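# Load tube rack into fume hood and close sash

## Task

Place the tube rack on the fume hood's work surface so that the whole rack lies past the orange tape line, stands upright, and has every tube seated all the way down in a hole; then close the sash completely. The rack and tubes must never touch the floor, the robot must not tip over or end up leaning, and the result must hold on its own, not because the robot is still holding it.

## Robot and tools

ROBOT. A LinearBot: an omnidirectional wheeled base with a column about 1.75 m high. A carriage moves along the column (lift_m, 0 to 1 m) and carries two identical six-joint arms, left and right, each ending in a two-finger gripper. Arm bases sit roughly 0.57 m + lift_m above the floor, mounted 0.27 m forward and 0.33 m to each side of the column; carriage parts extend about 0.15 m below them. A hand reaches about 0.78 m from its shoulder but only about 0.38 m below the arm base. The hand is about 0.16 m long and 0.1 m wide (0.14 m open). Parked arm: joints 1-6 = 0, 0.05, 0.05, 1.45, 0, 0. The wheel motors are weak (2 N m), so they stop on contact easily.

CAMERAS. carriage_camera is fixed on the carriage, facing forward and tilted about 20 degrees downward. left_wrist_camera and right_wrist_camera look out beyond the fingertips. Intrinsics are given as 504x504 pinhole images.

FRAMES. Base frame: origin on the floor below the base centre, x forward, y left, z up. left_hand and right_hand report the midpoint between the finger pads in this frame, with quat_wxyz; the hand's z axis runs along the fingers and the fingers open along its y axis. (1,0,0,0) means a hand pointing straight up with joints 1, 5, 6 at 0. Hand readings can be off, more so at long reach. Odometry frame = base frame at scene start; base_odometry counts wheel rotation, so slip appears as travel; heading is left-positive, -3.142 to 3.142.

TOOL execute_actions(actions, cameras). actions is a list holding one action or none (empty = just report state and images). An action may have "base", "joints", or both; their motions start together.
- base: exactly one key, each a relative offset from where the base last measured itself: translate_m (metres, forward +, -2 to 2), strafe_m (metres, left +, -2 to 2), rotate_rad (radians, counter-clockwise/left +, -6.3 to 6.3).
- joints: a single flat object keyed by joint name, each value an absolute target, not an offset. lift_m 0 to 1 m. For each arm (prefix left_ or right_): joint1_rad -2.617 to 3.054 (yaw about vertical, 0 forward, + left); joint2_rad 0 to 3.141 (shoulder: 0 upper arm back and level, 1.57 vertical, 3.14 forward and level); joint3_rad 0 to 3.141 (elbow, 0 folded, 3.14 straight); joint4_rad -1.57 to 1.57 (wrist pitch, + lifts fingertips); joint5_rad -1.57 to 1.57 (wrist yaw, + turns fingertips to the right, opposite sense to joint1); joint6_rad -2.094 to 2.094 (roll about finger axis, + clockwise seen from forearm); gripper_m 0 to 0.093 (pad gap in metres). Joints not named may keep pushing to older targets. Unknown keys or out-of-range values reject the whole call with no motion.
- cameras: list of camera names or "all"; omitted/null = all, [] = none.
The result lists images in the order of its "pictures" line.

TOOL wait(seconds 0 to 10): commands nothing, then returns state and images.
TOOL zoom_image(camera, region [x0,y0,x1,y1] in pixels, top-left origin, at most 504x504): magnifies the latest full image of that camera.
TOOL read_manual(section): licence texts only; moves nothing.
TOOL finished_scene(scene): ends the current scene (give its number) once the robot has held the last command; irreversible, and the result says if the task succeeded. Replying without any tool call ends everything.

RESULT LINES. base_status/joint_status per motion: "done" (for the base, wheels turned the commanded amount, slip included; tiny moves may fall short yet say done); "off_target" (settled elsewhere, possibly still pushing; a gripper holding an object usually shows this); "contact_stop" or "time_out" (target dropped, holds where it stopped); "joint command not followed" with a cause line, and "not_followed" per joint, means a self-collision check blocked that arm's targets (gripper still moves), and they may be retried every action. on_its_own covers what this call did not command; "held at" is a held target, not the position. motor_effort: percent of max, sign toward higher values, bracket = peak in last action; readings carry fixed errors and noise. Falling lift effort while lowering means a hand or load is resting on something. drive_wheels larger at rest than after a free move means the base is still pressing. Joint torques and motor temperatures per arm are also listed. "ARM HIT" means an arm struck the robot hard.

SAFETY. If a drive is stopped by an obstacle, back off about 0.2 m the way you came (or turn back), twice if needed, before retrying. The base can slide under a table edge that the column then hits; reversing into an edge can topple the robot. Arms have no contact stop: blocked arms keep pressing and snap to target when freed. Tipping is likeliest with a high carriage, stretched arms, loads, pulling, or sudden stops; about 1.5 kg per outstretched hand can tip it, and only images reveal leaning. Never let the arms collide or press on each other. To free blocked arms, move only the blocked arm clear first, the other in a later action. A level hand sags 10-17 cm under 1 kg. Grip force is about 45-60 N per pad. Outstretched arms heat quickly: MOTOR HOT warns at 75 °C, at 90 °C that arm halts for 10 s, at 100 °C it goes limp and drops; resend targets marked limit_stop_at_motor_heat. A loose object may occasionally get nudged. Avoid drops, slams and hard shoves; finally release everything and move the robot away.

Each tool is called after ">>>" as a command line: name --argument value for each argument, lists and objects as JSON in quotes; but a table of rows of numbers goes row by row, as --pt "numbers of a row", without its own name.

## Session

>>> execute_actions --actions '[]'

Scene clock: 0.00 s.
Joint torques (N m, as the arm reports them, + toward a larger angle): no reading
Motor temperatures (°C, as the motors report them): left_arm=[23 21 23 22 20 23] | right_arm=[23 23 23 21 22 20]
base_odometry: x=+0.000 y=+0.000 heading=+0.000 (m, m, rad; odometry frame)
base_status: not commanded
joint_positions: lift_m=+0.301 left_joint1_rad=+0.011 left_joint2_rad=+0.057 left_joint3_rad=+0.058 left_joint4_rad=+1.442 left_joint5_rad=+0.008 left_joint6_rad=+0.037 left_gripper_m=+0.094 right_joint1_rad=-0.001 right_joint2_rad=+0.037 right_joint3_rad=+0.048 right_joint4_rad=+1.497 right_joint5_rad=-0.028 right_joint6_rad=+0.044 right_gripper_m=+0.094
joint_status: not commanded
motor_effort: lift_m=+15 drive_wheels=-3 (%)
left_hand: x=+0.2892 y=+0.3109 z=+1.3248 quat_wxyz=(+0.998, +0.005, +0.063, +0.024) (m; base frame)
right_hand: x=+0.2726 y=-0.3072 z=+1.3234 quat_wxyz=(+0.999, -0.013, +0.032, +0.022) (m; base frame)
pictures: carriage_camera, left_wrist_camera, right_wrist_camera
Images, in order (width x height): carriage_camera 504x504, left_wrist_camera 504x504, right_wrist_camera 504x504.

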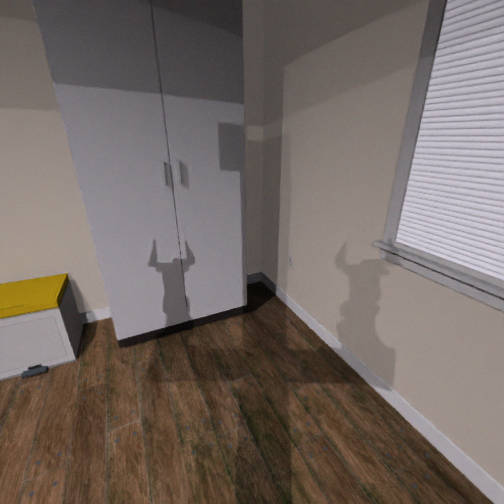

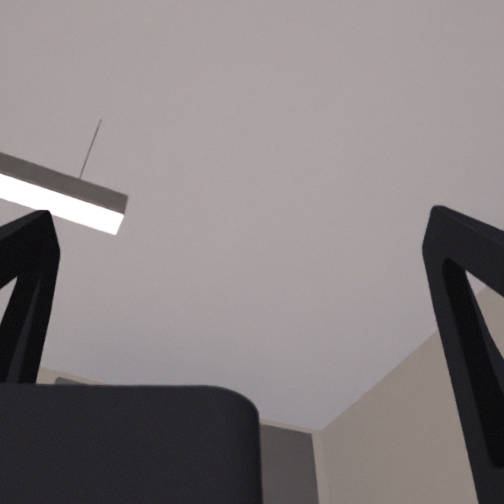

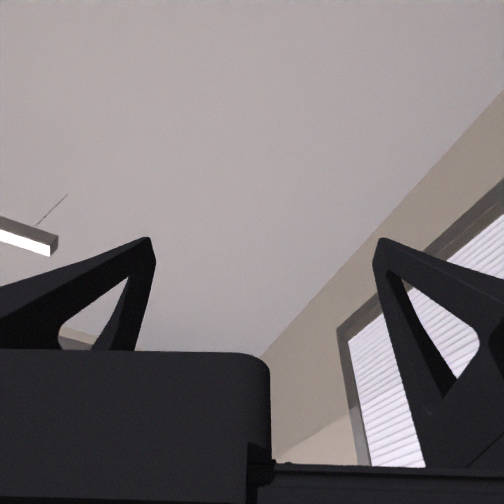

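>>> execute_actions --actions '[{"base": {"rotate_rad": 1.4}}]' --cameras '["carriage_camera"]'

Scene clock: 3.90 s.
Joint torques (N m, as the arm reports them, + toward a larger angle): left_arm=[ 0.36  4.93  7.41 -0.32 -0.03  0.04] | right_arm=[-0.19  4.82  6.34 -0.36  0.08 -0.08]
Motor temperatures (°C, as the motors report them): left_arm=[23 21 23 22 20 23] | right_arm=[23 23 23 21 22 20]
base_odometry: x=+0.000 y=+0.000 heading=+1.399 (m, m, rad; odometry frame)
base_status: done
joint_positions: lift_m=+0.301 left_joint1_rad=+0.011 left_joint2_rad=+0.057 left_joint3_rad=+0.058 left_joint4_rad=+1.442 left_joint5_rad=+0.008 left_joint6_rad=+0.037 left_gripper_m=+0.094 right_joint1_rad=-0.001 right_joint2_rad=+0.037 right_joint3_rad=+0.048 right_joint4_rad=+1.497 right_joint5_rad=-0.028 right_joint6_rad=+0.044 right_gripper_m=+0.094
joint_status: not commanded
motor_effort: lift_m=+15(16) drive_wheels=+8(30) (%)
left_hand: x=+0.2892 y=+0.3109 z=+1.3248 quat_wxyz=(+0.998, +0.005, +0.063, +0.024) (m; base frame)
right_hand: x=+0.2726 y=-0.3072 z=+1.3234 quat_wxyz=(+0.999, -0.013, +0.032, +0.022) (m; base frame)
pictures: carriage_camera
Images, in order (width x height): carriage_camera 504x504.

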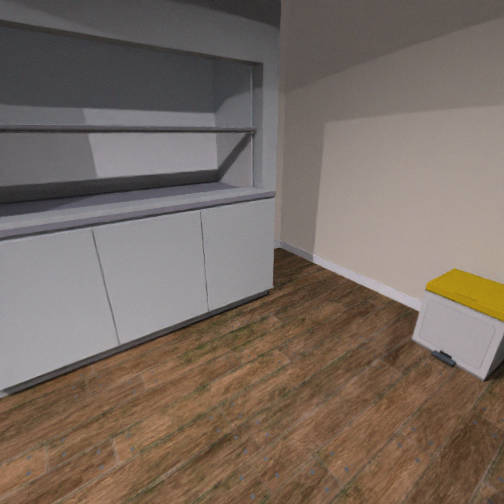

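>>> execute_actions --actions '[{"base": {"rotate_rad": 1.2}}]' --cameras '["carriage_camera"]'

Scene clock: 7.60 s.
Joint torques (N m, as the arm reports them, + toward a larger angle): left_arm=[ 0.37  4.99  7.47 -0.31 -0.03  0.04] | right_arm=[-0.15  4.91  6.41 -0.36  0.09 -0.06]
Motor temperatures (°C, as the motors report them): left_arm=[23 21 24 22 20 23] | right_arm=[23 23 24 21 22 20]
base_odometry: x=+0.000 y=+0.000 heading=+2.599 (m, m, rad; odometry frame)
base_status: done
joint_positions: lift_m=+0.301 left_joint1_rad=+0.011 left_joint2_rad=+0.057 left_joint3_rad=+0.058 left_joint4_rad=+1.442 left_joint5_rad=+0.008 left_joint6_rad=+0.037 left_gripper_m=+0.094 right_joint1_rad=-0.001 right_joint2_rad=+0.037 right_joint3_rad=+0.048 right_joint4_rad=+1.497 right_joint5_rad=-0.028 right_joint6_rad=+0.044 right_gripper_m=+0.094
joint_status: not commanded
motor_effort: lift_m=+15(15) drive_wheels=+9(32) (%)
left_hand: x=+0.2892 y=+0.3109 z=+1.3248 quat_wxyz=(+0.998, +0.005, +0.063, +0.024) (m; base frame)
right_hand: x=+0.2726 y=-0.3072 z=+1.3234 quat_wxyz=(+0.999, -0.013, +0.032, +0.022) (m; base frame)
pictures: carriage_camera
Images, in order (width x height): carriage_camera 504x504.

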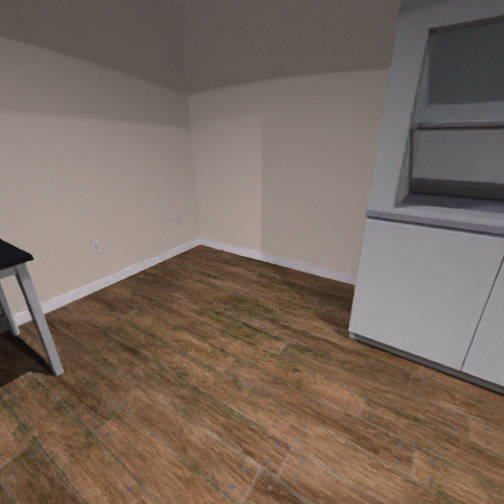

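>>> execute_actions --actions '[{"base": {"rotate_rad": 1.1}}]' --cameras '["carriage_camera"]'

Scene clock: 11.37 s.
Joint torques (N m, as the arm reports them, + toward a larger angle): left_arm=[ 0.34  4.94  7.4  -0.27 -0.03  0.03] | right_arm=[-0.2   4.9   6.46 -0.32  0.09 -0.09]
Motor temperatures (°C, as the motors report them): left_arm=[23 21 24 22 20 23] | right_arm=[23 24 24 21 22 20]
base_odometry: x=+0.000 y=+0.000 heading=-2.585 (m, m, rad; odometry frame)
base_status: done
joint_positions: lift_m=+0.301 left_joint1_rad=+0.011 left_joint2_rad=+0.057 left_joint3_rad=+0.058 left_joint4_rad=+1.442 left_joint5_rad=+0.008 left_joint6_rad=+0.037 left_gripper_m=+0.094 right_joint1_rad=-0.001 right_joint2_rad=+0.037 right_joint3_rad=+0.048 right_joint4_rad=+1.497 right_joint5_rad=-0.028 right_joint6_rad=+0.044 right_gripper_m=+0.094
joint_status: not commanded
motor_effort: lift_m=+15(15) drive_wheels=+10(32) (%)
left_hand: x=+0.2892 y=+0.3109 z=+1.3248 quat_wxyz=(+0.998, +0.005, +0.063, +0.024) (m; base frame)
right_hand: x=+0.2726 y=-0.3072 z=+1.3234 quat_wxyz=(+0.999, -0.013, +0.032, +0.022) (m; base frame)
pictures: carriage_camera
Images, in order (width x height): carriage_camera 504x504.

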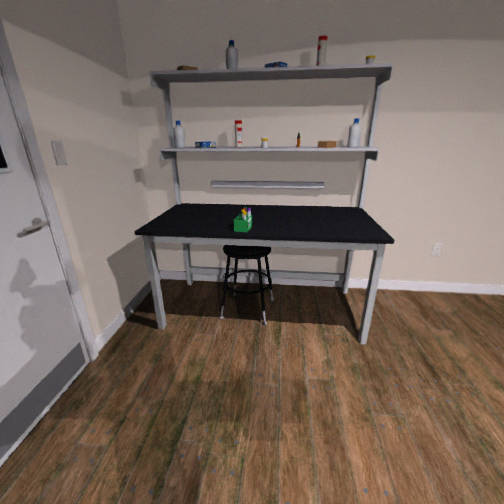

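>>> zoom_image --camera "carriage_camera" --region '[190, 180, 300, 260]'

Region (190, 180, 300, 260) of carriage_camera's 504x504 image, scaled by 4.582, with more detail than that image has; it fills the top 367 rows of this view, and the rest is white.

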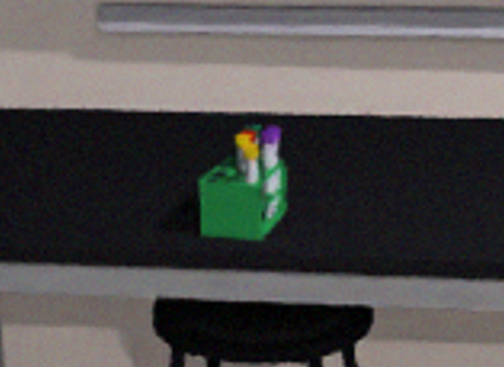

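>>> execute_actions --actions '[{"base": {"rotate_rad": -0.124}}]' --cameras '[]'

>>> execute_actions --actions '[{"base": {"translate_m": 1.0}}]' --cameras '["carriage_camera"]'

Scene clock: 18.43 s.
Joint torques (N m, as the arm reports them, + toward a larger angle): left_arm=[ 0.36  5.    7.5  -0.29 -0.03  0.04] | right_arm=[-0.21  4.88  6.38 -0.4   0.12 -0.12]
Motor temperatures (°C, as the motors report them): left_arm=[23 22 25 22 20 23] | right_arm=[23 24 25 21 22 20]
base_odometry: x=+0.000 y=+0.000 heading=-2.708 (m, m, rad; odometry frame)
base_status: done
joint_positions: lift_m=+0.301 left_joint1_rad=+0.011 left_joint2_rad=+0.057 left_joint3_rad=+0.058 left_joint4_rad=+1.442 left_joint5_rad=+0.008 left_joint6_rad=+0.037 left_gripper_m=+0.094 right_joint1_rad=-0.001 right_joint2_rad=+0.037 right_joint3_rad=+0.048 right_joint4_rad=+1.497 right_joint5_rad=-0.028 right_joint6_rad=+0.044 right_gripper_m=+0.094
joint_status: not commanded
motor_effort: lift_m=+16(15) drive_wheels=-5(20) (%)
left_hand: x=+0.2892 y=+0.3109 z=+1.3248 quat_wxyz=(+0.998, +0.005, +0.063, +0.024) (m; base frame)
right_hand: x=+0.2726 y=-0.3072 z=+1.3234 quat_wxyz=(+0.999, -0.013, +0.032, +0.022) (m; base frame)
pictures: none
No camera images: the call's "cameras" was empty. Leave "cameras" out to get every camera's image.

Scene clock: 22.83 s.
Joint torques (N m, as the arm reports them, + toward a larger angle): left_arm=[ 0.35  4.91  7.48 -0.31 -0.03  0.04] | right_arm=[-0.2   4.84  6.35 -0.35  0.07 -0.09]
Motor temperatures (°C, as the motors report them): left_arm=[23 22 25 22 20 23] | right_arm=[23 24 25 21 22 20]
base_odometry: x=-0.907 y=-0.421 heading=-2.708 (m, m, rad; odometry frame)
base_status: done
joint_positions: lift_m=+0.301 left_joint1_rad=+0.011 left_joint2_rad=+0.057 left_joint3_rad=+0.058 left_joint4_rad=+1.443 left_joint5_rad=+0.008 left_joint6_rad=+0.037 left_gripper_m=+0.094 right_joint1_rad=-0.001 right_joint2_rad=+0.037 right_joint3_rad=+0.048 right_joint4_rad=+1.497 right_joint5_rad=-0.028 right_joint6_rad=+0.044 right_gripper_m=+0.094
joint_status: not commanded
motor_effort: lift_m=+16(15) drive_wheels=-6(42) (%)
left_hand: x=+0.2891 y=+0.3109 z=+1.3248 quat_wxyz=(+0.998, +0.005, +0.063, +0.024) (m; base frame)
right_hand: x=+0.2726 y=-0.3072 z=+1.3234 quat_wxyz=(+0.999, -0.013, +0.032, +0.022) (m; base frame)
pictures: carriage_camera
Images, in order (width x height): carriage_camera 504x504.

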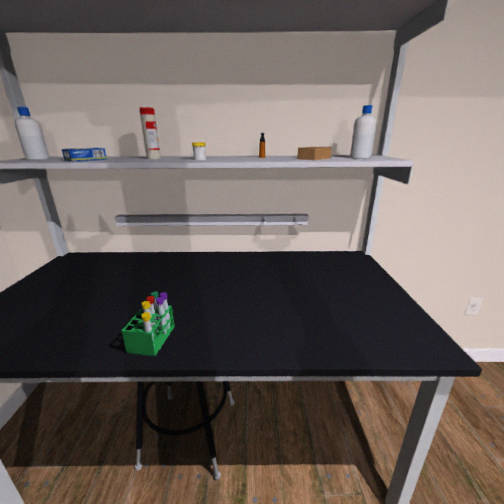

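>>> zoom_image --camera "carriage_camera" --region '[100, 280, 200, 370]'

Region (100, 280, 200, 370) of carriage_camera's 504x504 image, scaled by 5.040, with more detail than that image has; it fills the top 454 rows of this view, and the rest is white.

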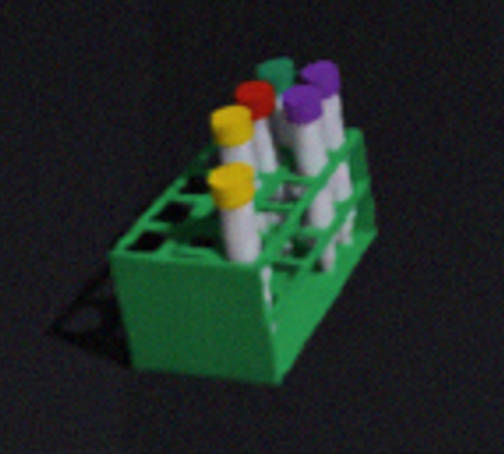

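>>> execute_actions --actions '[{"base": {"translate_m": -0.2}, "joints": {"lift_m": 0.04, "left_joint2_rad": 1.8, "left_joint3_rad": 0.836, "left_joint4_rad": 0.964, "left_joint1_rad": 0, "left_joint5_rad": 0, "left_joint6_rad": 0}}]' --cameras '["carriage_camera", "left_wrist_camera"]'

Scene clock: 47.80 s.
Joint torques (N m, as the arm reports them, + toward a larger angle): left_arm=[-0.5  -7.97  8.9   2.51 -0.05 -0.02] | right_arm=[-0.3   4.8   6.49 -0.39  0.11 -0.07]
Motor temperatures (°C, as the motors report them): left_arm=[23 23 26 23 20 23] | right_arm=[23 25 27 21 22 20]
base_odometry: x=-0.726 y=-0.337 heading=-2.707 (m, m, rad; odometry frame)
base_status: done
joint_positions: lift_m=+0.040 left_joint1_rad=+0.010 left_joint2_rad=+1.785 left_joint3_rad=+0.833 left_joint4_rad=+0.954 left_joint5_rad=+0.002 left_joint6_rad=+0.005 left_gripper_m=+0.094 right_joint1_rad=-0.001 right_joint2_rad=+0.037 right_joint3_rad=+0.048 right_joint4_rad=+1.496 right_joint5_rad=-0.028 right_joint6_rad=+0.044 right_gripper_m=+0.094
joint_status: all done
motor_effort: lift_m=+14(13) drive_wheels=-7(33) (%)
left_hand: x=+0.7698 y=+0.3165 z=+0.8381 quat_wxyz=(+0.708, -0.001, +0.706, +0.004) (m; base frame)
right_hand: x=+0.2728 y=-0.3072 z=+1.0622 quat_wxyz=(+0.999, -0.013, +0.032, +0.022) (m; base frame)
pictures: carriage_camera, left_wrist_camera
Images, in order (width x height): carriage_camera 504x504, left_wrist_camera 504x504.

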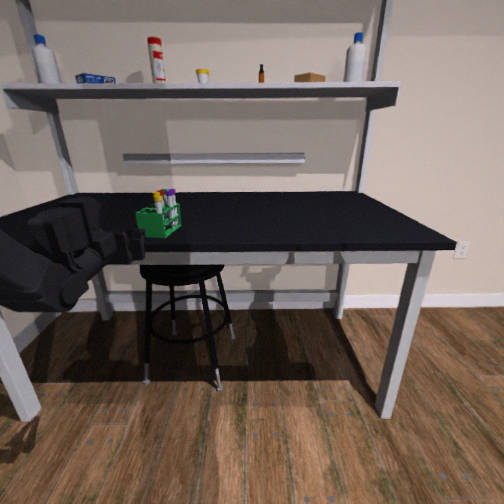

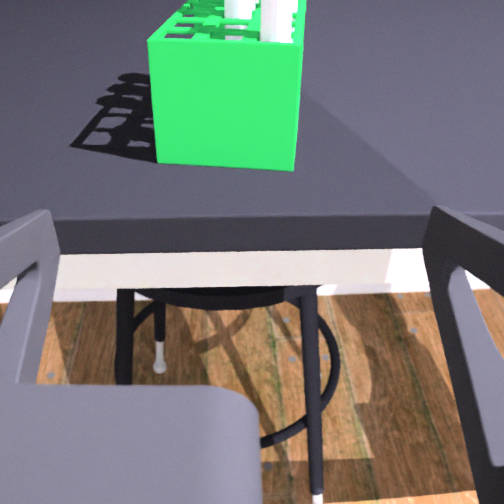

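>>> execute_actions --actions '[{"base": {"rotate_rad": -0.12}, "joints": {"lift_m": 0.0}}]' --cameras '[]'

>>> execute_actions --actions '[{"base": {"strafe_m": 0.12}}]' --cameras '["carriage_camera", "left_wrist_camera"]'

Scene clock: 58.40 s.
Joint torques (N m, as the arm reports them, + toward a larger angle): left_arm=[-0.05 -8.25  8.59  2.51 -0.03 -0.02] | right_arm=[-0.45  4.64  6.45 -0.37  0.1  -0.09]
Motor temperatures (°C, as the motors report them): left_arm=[23 24 27 26 20 23] | right_arm=[23 25 27 21 22 20]
base_odometry: x=-0.725 y=-0.337 heading=-2.827 (m, m, rad; odometry frame)
base_status: done
joint_positions: lift_m=+0.002 left_joint1_rad=+0.006 left_joint2_rad=+1.789 left_joint3_rad=+0.833 left_joint4_rad=+0.961 left_joint5_rad=+0.000 left_joint6_rad=+0.005 left_gripper_m=+0.094 right_joint1_rad=-0.001 right_joint2_rad=+0.037 right_joint3_rad=+0.048 right_joint4_rad=+1.496 right_joint5_rad=-0.029 right_joint6_rad=+0.044 right_gripper_m=+0.094
joint_status: all done
joint sent to its limit — the command would take lift_m past its lower limit, so that joint was sent only as far as its limit.
motor_effort: lift_m=+14(14) drive_wheels=-10(18) (%)
left_hand: x=+0.7701 y=+0.3152 z=+0.7994 quat_wxyz=(+0.709, +0.000, +0.705, +0.004) (m; base frame)
right_hand: x=+0.2729 y=-0.3070 z=+1.0236 quat_wxyz=(+0.999, -0.014, +0.032, +0.022) (m; base frame)
pictures: none
No camera images: the call's "cameras" was empty. Leave "cameras" out to get every camera's image.

Scene clock: 60.17 s.
Joint torques (N m, as the arm reports them, + toward a larger angle): left_arm=[ 0.02 -8.17  9.    2.45 -0.04 -0.02] | right_arm=[-0.05  4.69  6.39 -0.34  0.12 -0.07]
Motor temperatures (°C, as the motors report them): left_arm=[23 24 27 26 20 23] | right_arm=[23 25 27 21 22 20]
base_odometry: x=-0.688 y=-0.451 heading=-2.827 (m, m, rad; odometry frame)
base_status: done
joint_positions: lift_m=+0.002 left_joint1_rad=+0.006 left_joint2_rad=+1.789 left_joint3_rad=+0.833 left_joint4_rad=+0.961 left_joint5_rad=+0.000 left_joint6_rad=+0.005 left_gripper_m=+0.094 right_joint1_rad=-0.001 right_joint2_rad=+0.037 right_joint3_rad=+0.048 right_joint4_rad=+1.496 right_joint5_rad=-0.029 right_joint6_rad=+0.044 right_gripper_m=+0.094
joint_status: not commanded
motor_effort: lift_m=+14(14) drive_wheels=+3(28) (%)
left_hand: x=+0.7701 y=+0.3150 z=+0.7994 quat_wxyz=(+0.709, +0.000, +0.705, +0.004) (m; base frame)
right_hand: x=+0.2729 y=-0.3070 z=+1.0236 quat_wxyz=(+0.999, -0.014, +0.032, +0.022) (m; base frame)
pictures: carriage_camera, left_wrist_camera
Images, in order (width x height): carriage_camera 504x504, left_wrist_camera 504x504.

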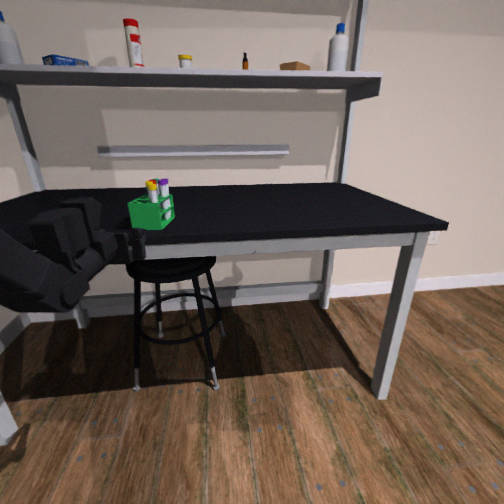

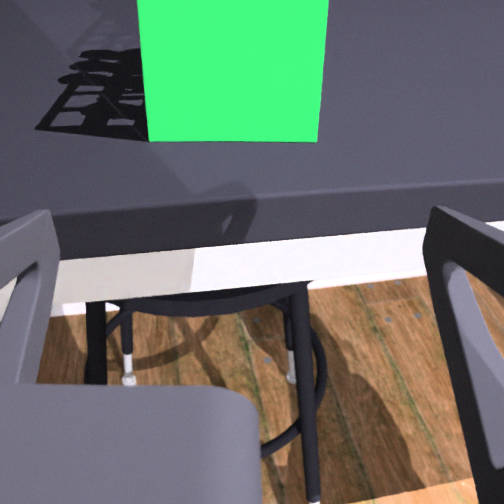

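>>> execute_actions --actions '[{"base": {"translate_m": 0.10}, "joints": {"lift_m": 0.016}}]' --cameras '["carriage_camera", "left_wrist_camera"]'

Scene clock: 73.80 s.
Joint torques (N m, as the arm reports them, + toward a larger angle): left_arm=[-0.11 -8.43  8.84  2.38 -0.03 -0.02] | right_arm=[-0.04  4.79  6.56 -0.35  0.1  -0.04]
Motor temperatures (°C, as the motors report them): left_arm=[23 26 28 28 20 23] | right_arm=[23 25 28 21 22 20]
base_odometry: x=-0.783 y=-0.482 heading=-2.828 (m, m, rad; odometry frame)
base_status: done
joint_positions: lift_m=+0.016 left_joint1_rad=+0.006 left_joint2_rad=+1.789 left_joint3_rad=+0.833 left_joint4_rad=+0.967 left_joint5_rad=+0.000 left_joint6_rad=+0.005 left_gripper_m=+0.094 right_joint1_rad=-0.001 right_joint2_rad=+0.037 right_joint3_rad=+0.048 right_joint4_rad=+1.496 right_joint5_rad=-0.029 right_joint6_rad=+0.044 right_gripper_m=+0.094
joint_status: all done
motor_effort: lift_m=+17(19) drive_wheels=-2(30) (%)
left_hand: x=+0.7702 y=+0.3150 z=+0.8149 quat_wxyz=(+0.711, +0.000, +0.703, +0.004) (m; base frame)
right_hand: x=+0.2728 y=-0.3071 z=+1.0379 quat_wxyz=(+0.999, -0.014, +0.032, +0.022) (m; base frame)
pictures: carriage_camera, left_wrist_camera
Images, in order (width x height): carriage_camera 504x504, left_wrist_camera 504x504.

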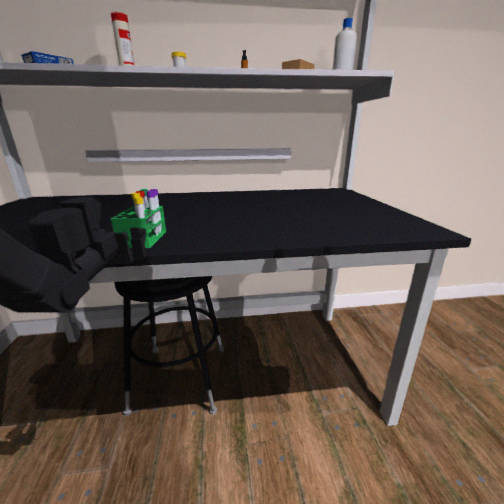

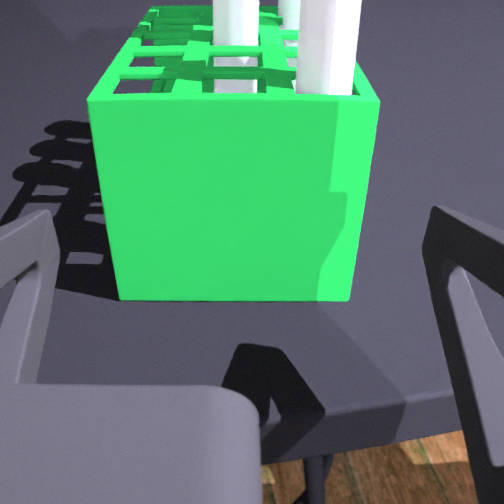

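>>> execute_actions --actions '[{"base": {"translate_m": 0.072}}]' --cameras '["carriage_camera", "left_wrist_camera"]'

Scene clock: 81.20 s.
Joint torques (N m, as the arm reports them, + toward a larger angle): left_arm=[-0.2  -8.32  8.85  2.37 -0.03 -0.02] | right_arm=[-0.23  4.88  6.38 -0.38  0.1  -0.07]
Motor temperatures (°C, as the motors report them): left_arm=[23 26 28 28 20 23] | right_arm=[23 25 28 21 22 20]
base_odometry: x=-0.852 y=-0.504 heading=-2.828 (m, m, rad; odometry frame)
base_status: done
joint_positions: lift_m=+0.016 left_joint1_rad=+0.006 left_joint2_rad=+1.789 left_joint3_rad=+0.833 left_joint4_rad=+0.967 left_joint5_rad=+0.000 left_joint6_rad=+0.005 left_gripper_m=+0.094 right_joint1_rad=-0.001 right_joint2_rad=+0.037 right_joint3_rad=+0.048 right_joint4_rad=+1.496 right_joint5_rad=-0.029 right_joint6_rad=+0.044 right_gripper_m=+0.094
joint_status: not commanded
motor_effort: lift_m=+17(17) drive_wheels=-3(37) (%)
left_hand: x=+0.7702 y=+0.3150 z=+0.8149 quat_wxyz=(+0.711, +0.000, +0.703, +0.004) (m; base frame)
right_hand: x=+0.2728 y=-0.3071 z=+1.0379 quat_wxyz=(+0.999, -0.014, +0.032, +0.022) (m; base frame)
pictures: carriage_camera, left_wrist_camera
Images, in order (width x height): carriage_camera 504x504, left_wrist_camera 504x504.

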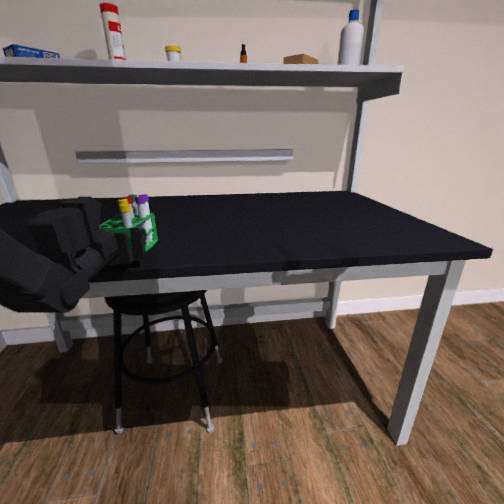

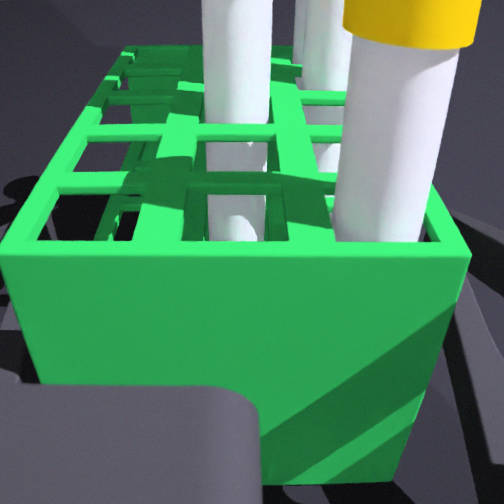

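>>> execute_actions --actions '[{"base": {"translate_m": 0.012}}]' --cameras '["left_wrist_camera"]'

>>> execute_actions --actions '[{"joints": {"left_gripper_m": 0.06}}]' --cameras '["carriage_camera", "left_wrist_camera"]'

Scene clock: 84.40 s.
Joint torques (N m, as the arm reports them, + toward a larger angle): left_arm=[-0.11 -8.29  8.79  2.38 -0.02 -0.02] | right_arm=[-0.36  4.72  6.22 -0.39  0.1  -0.04]
Motor temperatures (°C, as the motors report them): left_arm=[23 27 29 28 20 23] | right_arm=[23 25 28 21 22 20]
base_odometry: x=-0.863 y=-0.508 heading=-2.828 (m, m, rad; odometry frame)
base_status: done
joint_positions: lift_m=+0.016 left_joint1_rad=+0.006 left_joint2_rad=+1.789 left_joint3_rad=+0.833 left_joint4_rad=+0.967 left_joint5_rad=+0.000 left_joint6_rad=+0.005 left_gripper_m=+0.094 right_joint1_rad=-0.001 right_joint2_rad=+0.037 right_joint3_rad=+0.048 right_joint4_rad=+1.496 right_joint5_rad=-0.029 right_joint6_rad=+0.044 right_gripper_m=+0.094
joint_status: not commanded
motor_effort: lift_m=+17(17) drive_wheels=-2(32) (%)
left_hand: x=+0.7702 y=+0.3150 z=+0.8149 quat_wxyz=(+0.711, +0.000, +0.703, +0.004) (m; base frame)
right_hand: x=+0.2728 y=-0.3071 z=+1.0379 quat_wxyz=(+0.999, -0.014, +0.032, +0.022) (m; base frame)
pictures: left_wrist_camera
Images, in order (width x height): left_wrist_camera 504x504.

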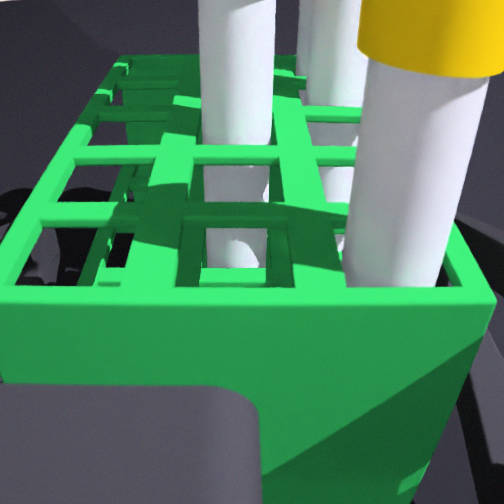

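Scene clock: 84.93 s.
Joint torques (N m, as the arm reports them, + toward a larger angle): left_arm=[-0.1  -8.31  8.86  2.39 -0.02 -0.02] | right_arm=[-0.01  4.83  6.45 -0.4   0.09 -0.09]
Motor temperatures (°C, as the motors report them): left_arm=[23 27 29 28 20 23] | right_arm=[23 25 28 21 22 20]
base_odometry: x=-0.863 y=-0.508 heading=-2.828 (m, m, rad; odometry frame)
base_status: not commanded
joint_positions: lift_m=+0.016 left_joint1_rad=+0.006 left_joint2_rad=+1.789 left_joint3_rad=+0.833 left_joint4_rad=+0.967 left_joint5_rad=+0.000 left_joint6_rad=+0.005 left_gripper_m=+0.080 right_joint1_rad=-0.001 right_joint2_rad=+0.037 right_joint3_rad=+0.048 right_joint4_rad=+1.496 right_joint5_rad=-0.029 right_joint6_rad=+0.044 right_gripper_m=+0.094
joint_status: left_gripper_m off_target (ended at +0.080, target +0.060)
motor_effort: lift_m=+16(17) drive_wheels=-2(2) (%)
left_hand: x=+0.7702 y=+0.3150 z=+0.8149 quat_wxyz=(+0.711, +0.000, +0.703, +0.004) (m; base frame)
right_hand: x=+0.2728 y=-0.3071 z=+1.0379 quat_wxyz=(+0.999, -0.014, +0.032, +0.022) (m; base frame)
pictures: carriage_camera, left_wrist_camera
Images, in order (width x height): carriage_camera 504x504, left_wrist_camera 504x504.

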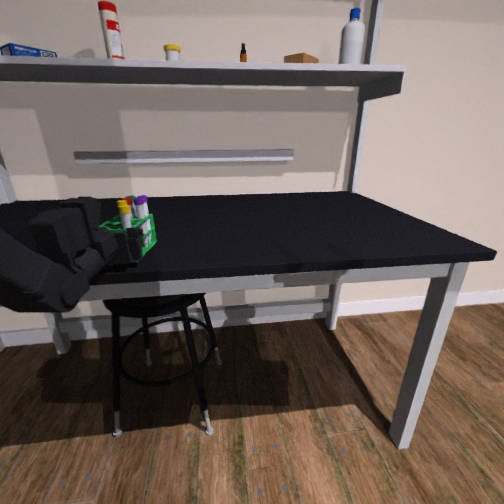

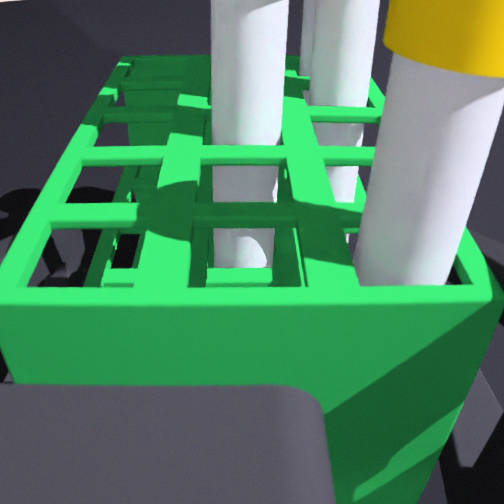

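>>> execute_actions --actions '[{"joints": {"left_gripper_m": 0.03, "lift_m": 0.08}}]' --cameras '["carriage_camera", "left_wrist_camera"]'

>>> zoom_image --camera "carriage_camera" --region '[60, 170, 200, 290]'

Scene clock: 87.40 s.
Joint torques (N m, as the arm reports them, + toward a larger angle): left_arm=[-0.17 -9.04  8.71  2.69 -0.04 -0.02] | right_arm=[-0.18  4.76  6.39 -0.3   0.09 -0.09]
Motor temperatures (°C, as the motors report them): left_arm=[23 27 29 29 20 23] | right_arm=[23 25 28 21 22 20]
base_odometry: x=-0.863 y=-0.508 heading=-2.828 (m, m, rad; odometry frame)
base_status: not commanded
joint_positions: lift_m=+0.080 left_joint1_rad=+0.006 left_joint2_rad=+1.795 left_joint3_rad=+0.833 left_joint4_rad=+0.946 left_joint5_rad=+0.000 left_joint6_rad=+0.005 left_gripper_m=+0.080 right_joint1_rad=-0.001 right_joint2_rad=+0.037 right_joint3_rad=+0.048 right_joint4_rad=+1.496 right_joint5_rad=-0.028 right_joint6_rad=+0.044 right_gripper_m=+0.094
joint_status: left_gripper_m off_target (ended at +0.080, target +0.030); the others done
motor_effort: lift_m=+17(20) drive_wheels=+2(3) (%)
left_hand: x=+0.7707 y=+0.3150 z=+0.8710 quat_wxyz=(+0.702, +0.000, +0.713, +0.004) (m; base frame)
right_hand: x=+0.2728 y=-0.3072 z=+1.1018 quat_wxyz=(+0.999, -0.013, +0.032, +0.022) (m; base frame)
pictures: carriage_camera, left_wrist_camera
Images, in order (width x height): carriage_camera 504x504, left_wrist_camera 504x504.

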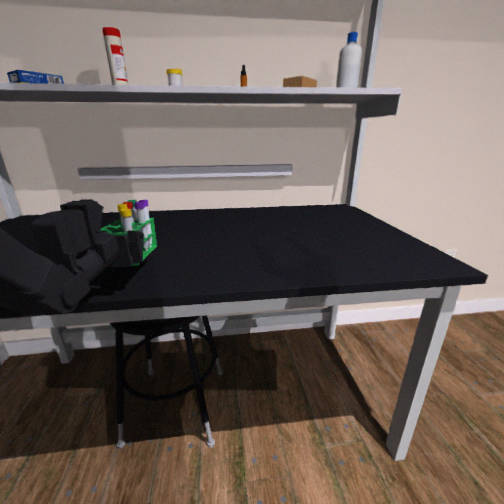

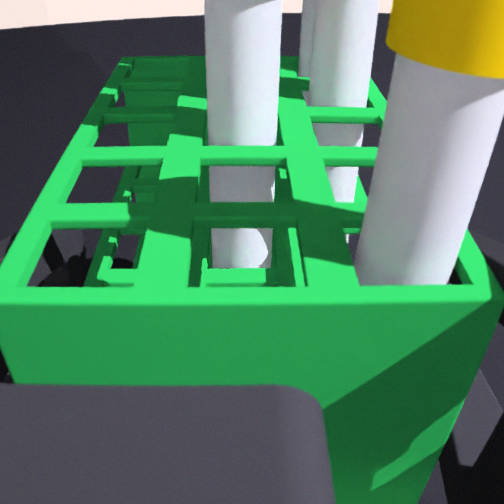

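Region (60, 170, 200, 290) of carriage_camera's 504x504 image, scaled by 3.600, with more detail than that image has; it fills the top 432 rows of this view, and the rest is white.

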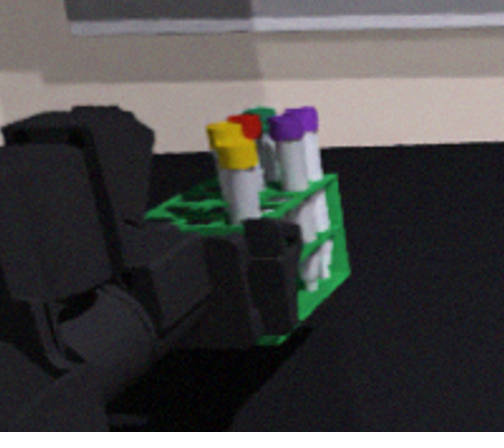

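>>> execute_actions --actions '[{"base": {"translate_m": -1.5}, "joints": {"lift_m": 0.3}}]' --cameras '["left_wrist_camera"]'

>>> execute_actions --actions '[{"base": {"rotate_rad": -1.451}}]' --cameras '["carriage_camera", "left_wrist_camera"]'

Scene clock: 101.57 s.
Joint torques (N m, as the arm reports them, + toward a larger angle): left_arm=[-0.08 -9.28  9.09  2.71 -0.02 -0.02] | right_arm=[-0.08  4.71  6.35 -0.36  0.12 -0.06]
Motor temperatures (°C, as the motors report them): left_arm=[23 28 29 30 20 23] | right_arm=[23 25 29 21 22 20]
base_odometry: x=+0.564 y=-0.045 heading=-2.828 (m, m, rad; odometry frame)
base_status: done
joint_positions: lift_m=+0.300 left_joint1_rad=+0.005 left_joint2_rad=+1.799 left_joint3_rad=+0.833 left_joint4_rad=+0.941 left_joint5_rad=+0.000 left_joint6_rad=+0.005 left_gripper_m=+0.080 right_joint1_rad=-0.001 right_joint2_rad=+0.037 right_joint3_rad=+0.048 right_joint4_rad=+1.496 right_joint5_rad=-0.028 right_joint6_rad=+0.044 right_gripper_m=+0.094
joint_status: all done
motor_effort: lift_m=+16(21) drive_wheels=-2(52) (%)
left_hand: x=+0.7710 y=+0.3147 z=+1.0878 quat_wxyz=(+0.698, +0.000, +0.716, +0.004) (m; base frame)
right_hand: x=+0.2729 y=-0.3072 z=+1.3219 quat_wxyz=(+0.999, -0.013, +0.032, +0.022) (m; base frame)
pictures: left_wrist_camera
Images, in order (width x height): left_wrist_camera 504x504.

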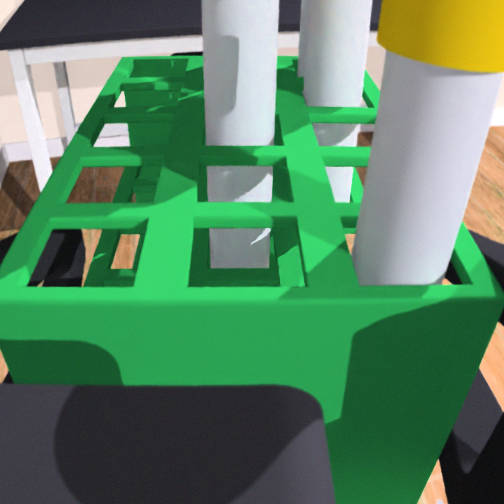

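Scene clock: 104.57 s.
Joint torques (N m, as the arm reports them, + toward a larger angle): left_arm=[-0.03 -9.26  8.73  2.73 -0.01 -0.01] | right_arm=[-0.32  4.78  6.32 -0.35  0.06 -0.08]
Motor temperatures (°C, as the motors report them): left_arm=[23 29 29 31 20 23] | right_arm=[23 25 29 21 22 20]
base_odometry: x=+0.564 y=-0.045 heading=+2.005 (m, m, rad; odometry frame)
base_status: done
joint_positions: lift_m=+0.300 left_joint1_rad=+0.005 left_joint2_rad=+1.799 left_joint3_rad=+0.833 left_joint4_rad=+0.941 left_joint5_rad=-0.001 left_joint6_rad=+0.005 left_gripper_m=+0.080 right_joint1_rad=-0.001 right_joint2_rad=+0.037 right_joint3_rad=+0.048 right_joint4_rad=+1.496 right_joint5_rad=-0.028 right_joint6_rad=+0.044 right_gripper_m=+0.094
joint_status: not commanded
motor_effort: lift_m=+16(16) drive_wheels=+8(35) (%)
left_hand: x=+0.7710 y=+0.3149 z=+1.0878 quat_wxyz=(+0.698, +0.000, +0.716, +0.004) (m; base frame)
right_hand: x=+0.2729 y=-0.3072 z=+1.3219 quat_wxyz=(+0.999, -0.013, +0.032, +0.022) (m; base frame)
pictures: carriage_camera, left_wrist_camera
Images, in order (width x height): carriage_camera 504x504, left_wrist_camera 504x504.

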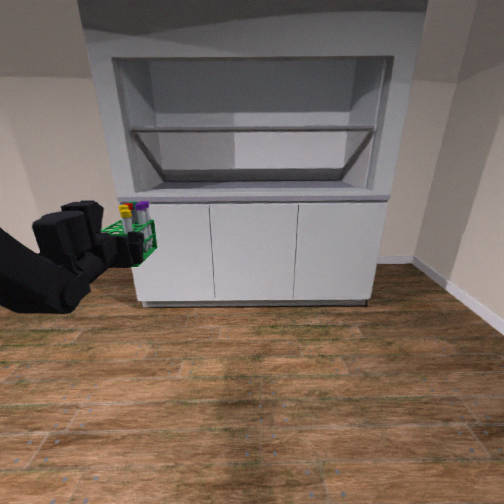

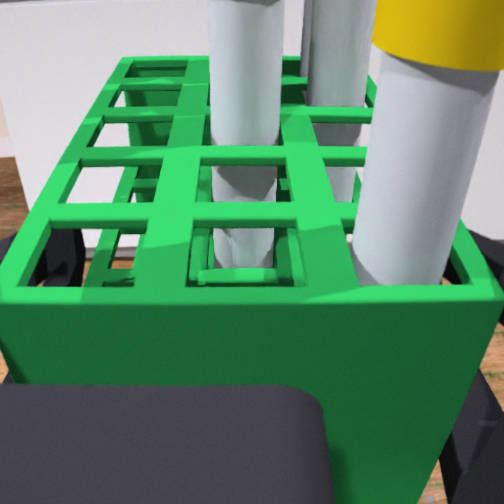

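>>> execute_actions --actions '[{"base": {"translate_m": 1.0}}]' --cameras '["carriage_camera"]'

Scene clock: 109.63 s.
Joint torques (N m, as the arm reports them, + toward a larger angle): left_arm=[-0.07 -9.14  8.96  2.74 -0.01 -0.02] | right_arm=[-0.15  4.88  6.5  -0.34  0.1  -0.11]
Motor temperatures (°C, as the motors report them): left_arm=[23 29 29 31 20 23] | right_arm=[23 25 29 21 22 20]
base_odometry: x=+0.144 y=+0.863 heading=+2.004 (m, m, rad; odometry frame)
base_status: done
joint_positions: lift_m=+0.300 left_joint1_rad=+0.005 left_joint2_rad=+1.799 left_joint3_rad=+0.833 left_joint4_rad=+0.940 left_joint5_rad=-0.001 left_joint6_rad=+0.005 left_gripper_m=+0.080 right_joint1_rad=-0.001 right_joint2_rad=+0.037 right_joint3_rad=+0.048 right_joint4_rad=+1.496 right_joint5_rad=-0.028 right_joint6_rad=+0.044 right_gripper_m=+0.094
joint_status: not commanded
motor_effort: lift_m=+16(16) drive_wheels=-5(43) (%)
left_hand: x=+0.7710 y=+0.3149 z=+1.0874 quat_wxyz=(+0.698, +0.000, +0.716, +0.004) (m; base frame)
right_hand: x=+0.2729 y=-0.3072 z=+1.3219 quat_wxyz=(+0.999, -0.013, +0.032, +0.022) (m; base frame)
pictures: carriage_camera
Images, in order (width x height): carriage_camera 504x504.

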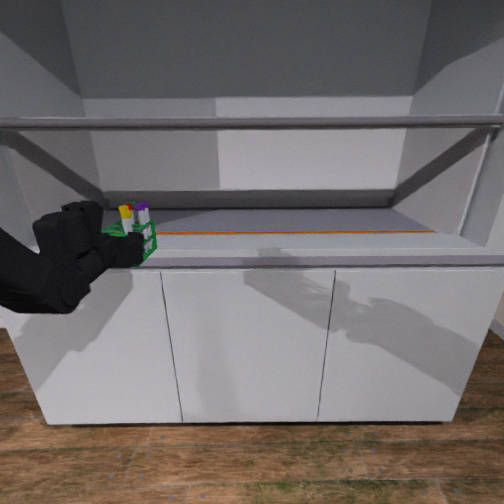

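>>> zoom_image --camera "carriage_camera" --region '[300, 90, 504, 290]'

Region (300, 90, 504, 290) of carriage_camera's 504x504 image, scaled by 2.471, with more detail than that image has; it fills the top 494 rows of this view, and the rest is white.

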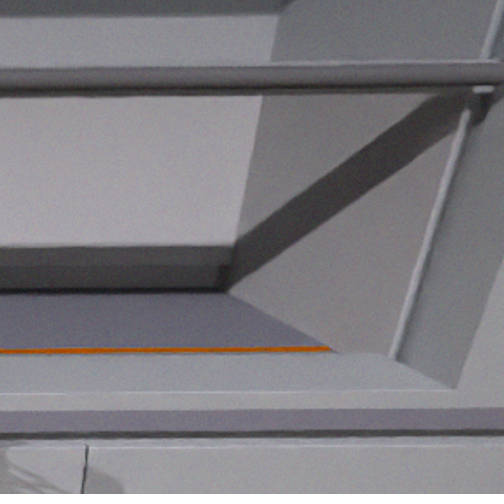

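>>> execute_actions --actions '[{"joints": {"lift_m": 0.34, "left_joint2_rad": 2.15, "left_joint3_rad": 1.156, "left_joint4_rad": 1.025}}]' --cameras '[]'

>>> execute_actions --actions '[{"joints": {"lift_m": 0.39, "left_joint2_rad": 2.5, "left_joint3_rad": 1.476, "left_joint4_rad": 1.06}}]' --cameras '["carriage_camera", "left_wrist_camera"]'

Scene clock: 120.80 s.
Joint torques (N m, as the arm reports them, + toward a larger angle): left_arm=[ -0.12 -12.89  10.29   2.83  -0.02  -0.02] | right_arm=[-0.14  4.88  6.41 -0.36  0.11 -0.07]
Motor temperatures (°C, as the motors report them): left_arm=[23 30 30 32 20 23] | right_arm=[23 25 29 21 22 20]
base_odometry: x=+0.144 y=+0.863 heading=+2.004 (m, m, rad; odometry frame)
base_status: not commanded
joint_positions: lift_m=+0.340 left_joint1_rad=+0.005 left_joint2_rad=+2.155 left_joint3_rad=+1.133 left_joint4_rad=+0.993 left_joint5_rad=-0.001 left_joint6_rad=+0.005 left_gripper_m=+0.080 right_joint1_rad=-0.001 right_joint2_rad=+0.037 right_joint3_rad=+0.048 right_joint4_rad=+1.496 right_joint5_rad=-0.028 right_joint6_rad=+0.044 right_gripper_m=+0.094
joint_status: all done
motor_effort: lift_m=+16(21) drive_wheels=-3(6) (%)
left_hand: x=+0.8471 y=+0.3153 z=+1.0792 quat_wxyz=(+0.696, +0.000, +0.718, +0.004) (m; base frame)
right_hand: x=+0.2729 y=-0.3072 z=+1.3619 quat_wxyz=(+0.999, -0.013, +0.032, +0.022) (m; base frame)
pictures: none
No camera images: the call's "cameras" was empty. Leave "cameras" out to get every camera's image.

Scene clock: 121.93 s.
Joint torques (N m, as the arm reports them, + toward a larger angle): left_arm=[ -0.06 -16.07   9.87   2.84  -0.03  -0.02] | right_arm=[-0.12  4.67  6.52 -0.39  0.09 -0.07]
Motor temperatures (°C, as the motors report them): left_arm=[23 30 30 32 20 23] | right_arm=[23 26 29 21 22 20]
base_odometry: x=+0.144 y=+0.863 heading=+2.004 (m, m, rad; odometry frame)
base_status: not commanded
joint_positions: lift_m=+0.390 left_joint1_rad=+0.005 left_joint2_rad=+2.510 left_joint3_rad=+1.456 left_joint4_rad=+1.026 left_joint5_rad=-0.001 left_joint6_rad=+0.005 left_gripper_m=+0.080 right_joint1_rad=-0.001 right_joint2_rad=+0.037 right_joint3_rad=+0.048 right_joint4_rad=+1.496 right_joint5_rad=-0.028 right_joint6_rad=+0.044 right_gripper_m=+0.094
joint_status: all done
motor_effort: lift_m=+17(21) drive_wheels=-4(4) (%)
left_hand: x=+0.9087 y=+0.3157 z=+1.0592 quat_wxyz=(+0.697, +0.000, +0.717, +0.004) (m; base frame)
right_hand: x=+0.2729 y=-0.3072 z=+1.4119 quat_wxyz=(+0.999, -0.013, +0.032, +0.022) (m; base frame)
pictures: carriage_camera, left_wrist_camera
Images, in order (width x height): carriage_camera 504x504, left_wrist_camera 504x504.

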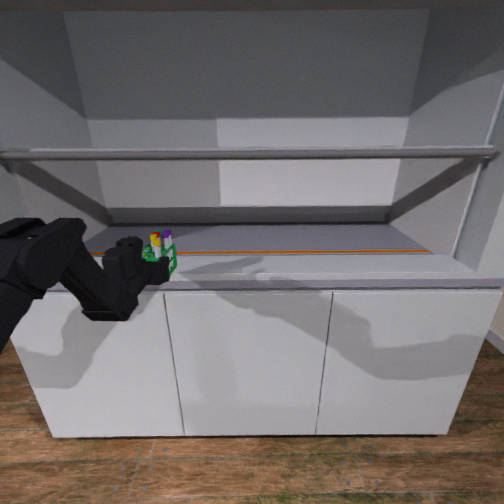

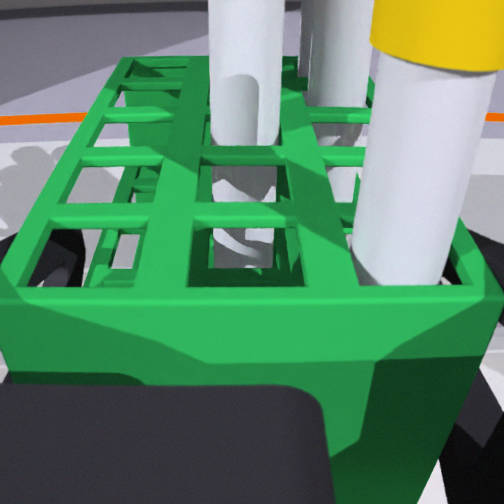

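>>> execute_actions --actions '[{"base": {"translate_m": 0.40}, "joints": {"lift_m": 0.365, "left_joint4_rad": 1.10}}]' --cameras '["carriage_camera", "left_wrist_camera"]'

Scene clock: 127.87 s.
Joint torques (N m, as the arm reports them, + toward a larger angle): left_arm=[ -0.12 -15.96   9.83   2.79  -0.03  -0.01] | right_arm=[-0.23  4.95  6.33 -0.32  0.09 -0.06]
Motor temperatures (°C, as the motors report them): left_arm=[23 33 30 33 20 23] | right_arm=[23 26 29 21 22 20]
base_odometry: x=-0.024 y=+1.226 heading=+2.004 (m, m, rad; odometry frame)
base_status: done
joint_positions: lift_m=+0.365 left_joint1_rad=+0.005 left_joint2_rad=+2.511 left_joint3_rad=+1.456 left_joint4_rad=+1.069 left_joint5_rad=-0.001 left_joint6_rad=+0.005 left_gripper_m=+0.080 right_joint1_rad=-0.001 right_joint2_rad=+0.037 right_joint3_rad=+0.048 right_joint4_rad=+1.496 right_joint5_rad=-0.028 right_joint6_rad=+0.044 right_gripper_m=+0.094
joint_status: all done
motor_effort: lift_m=+14(14) drive_wheels=-7(38) (%)
left_hand: x=+0.9089 y=+0.3157 z=+1.0451 quat_wxyz=(+0.712, +0.000, +0.702, +0.004) (m; base frame)
right_hand: x=+0.2728 y=-0.3072 z=+1.3872 quat_wxyz=(+0.999, -0.013, +0.032, +0.022) (m; base frame)
pictures: carriage_camera, left_wrist_camera
Images, in order (width x height): carriage_camera 504x504, left_wrist_camera 504x504.

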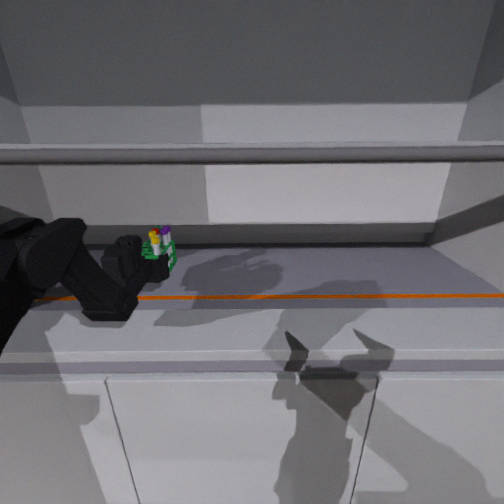

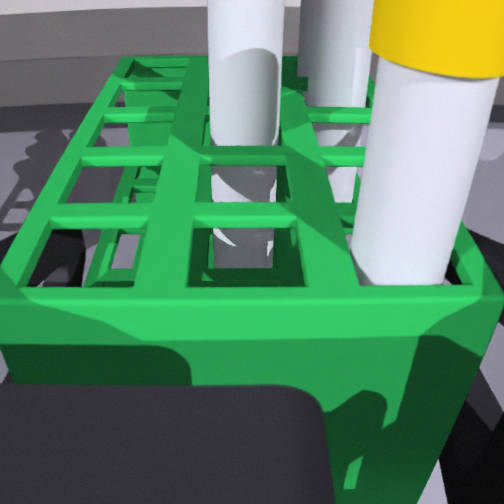

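>>> execute_actions --actions '[{"base": {"translate_m": 0.13}}]' --cameras '[]'

>>> execute_actions --actions '[{"joints": {"lift_m": 0.305}}]' --cameras '["carriage_camera", "left_wrist_camera"]'

Scene clock: 134.43 s.
Joint torques (N m, as the arm reports them, + toward a larger angle): left_arm=[ -0.07 -16.17   9.84   2.83  -0.02  -0.03] | right_arm=[-0.23  4.66  6.47 -0.37  0.07 -0.09]
Motor temperatures (°C, as the motors report them): left_arm=[23 36 31 34 20 23] | right_arm=[23 26 30 21 22 20]
base_odometry: x=-0.078 y=+1.345 heading=+2.003 (m, m, rad; odometry frame)
base_status: done
joint_positions: lift_m=+0.365 left_joint1_rad=+0.005 left_joint2_rad=+2.511 left_joint3_rad=+1.456 left_joint4_rad=+1.069 left_joint5_rad=-0.001 left_joint6_rad=+0.005 left_gripper_m=+0.080 right_joint1_rad=-0.001 right_joint2_rad=+0.037 right_joint3_rad=+0.048 right_joint4_rad=+1.496 right_joint5_rad=-0.028 right_joint6_rad=+0.044 right_gripper_m=+0.094
joint_status: not commanded
motor_effort: lift_m=+14(14) drive_wheels=-6(36) (%)
left_hand: x=+0.9089 y=+0.3157 z=+1.0451 quat_wxyz=(+0.712, +0.000, +0.702, +0.004) (m; base frame)
right_hand: x=+0.2728 y=-0.3072 z=+1.3872 quat_wxyz=(+0.999, -0.013, +0.032, +0.022) (m; base frame)
pictures: none
No camera images: the call's "cameras" was empty. Leave "cameras" out to get every camera's image.

Scene clock: 135.20 s.
Joint torques (N m, as the arm reports them, + toward a larger angle): left_arm=[ -0.29 -16.2    9.52   2.84   0.    -0.02] | right_arm=[-0.1   4.93  6.6  -0.37  0.09 -0.06]
Motor temperatures (°C, as the motors report them): left_arm=[23 37 31 34 20 23] | right_arm=[23 26 30 21 22 20]
base_odometry: x=-0.078 y=+1.345 heading=+2.003 (m, m, rad; odometry frame)
base_status: not commanded
joint_positions: lift_m=+0.305 left_joint1_rad=+0.005 left_joint2_rad=+2.510 left_joint3_rad=+1.460 left_joint4_rad=+1.067 left_joint5_rad=-0.001 left_joint6_rad=+0.005 left_gripper_m=+0.080 right_joint1_rad=-0.001 right_joint2_rad=+0.037 right_joint3_rad=+0.048 right_joint4_rad=+1.496 right_joint5_rad=-0.028 right_joint6_rad=+0.044 right_gripper_m=+0.094
joint_status: all done
motor_effort: lift_m=+14(14) drive_wheels=-5(7) (%)
left_hand: x=+0.9096 y=+0.3157 z=+0.9869 quat_wxyz=(+0.713, +0.000, +0.701, +0.004) (m; base frame)
right_hand: x=+0.2728 y=-0.3072 z=+1.3272 quat_wxyz=(+0.999, -0.013, +0.032, +0.022) (m; base frame)
pictures: carriage_camera, left_wrist_camera
Images, in order (width x height): carriage_camera 504x504, left_wrist_camera 504x504.

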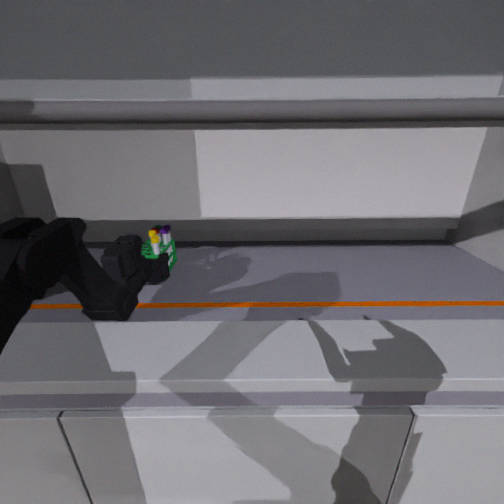

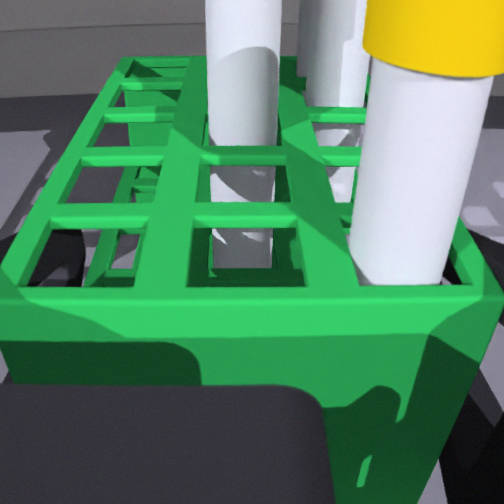

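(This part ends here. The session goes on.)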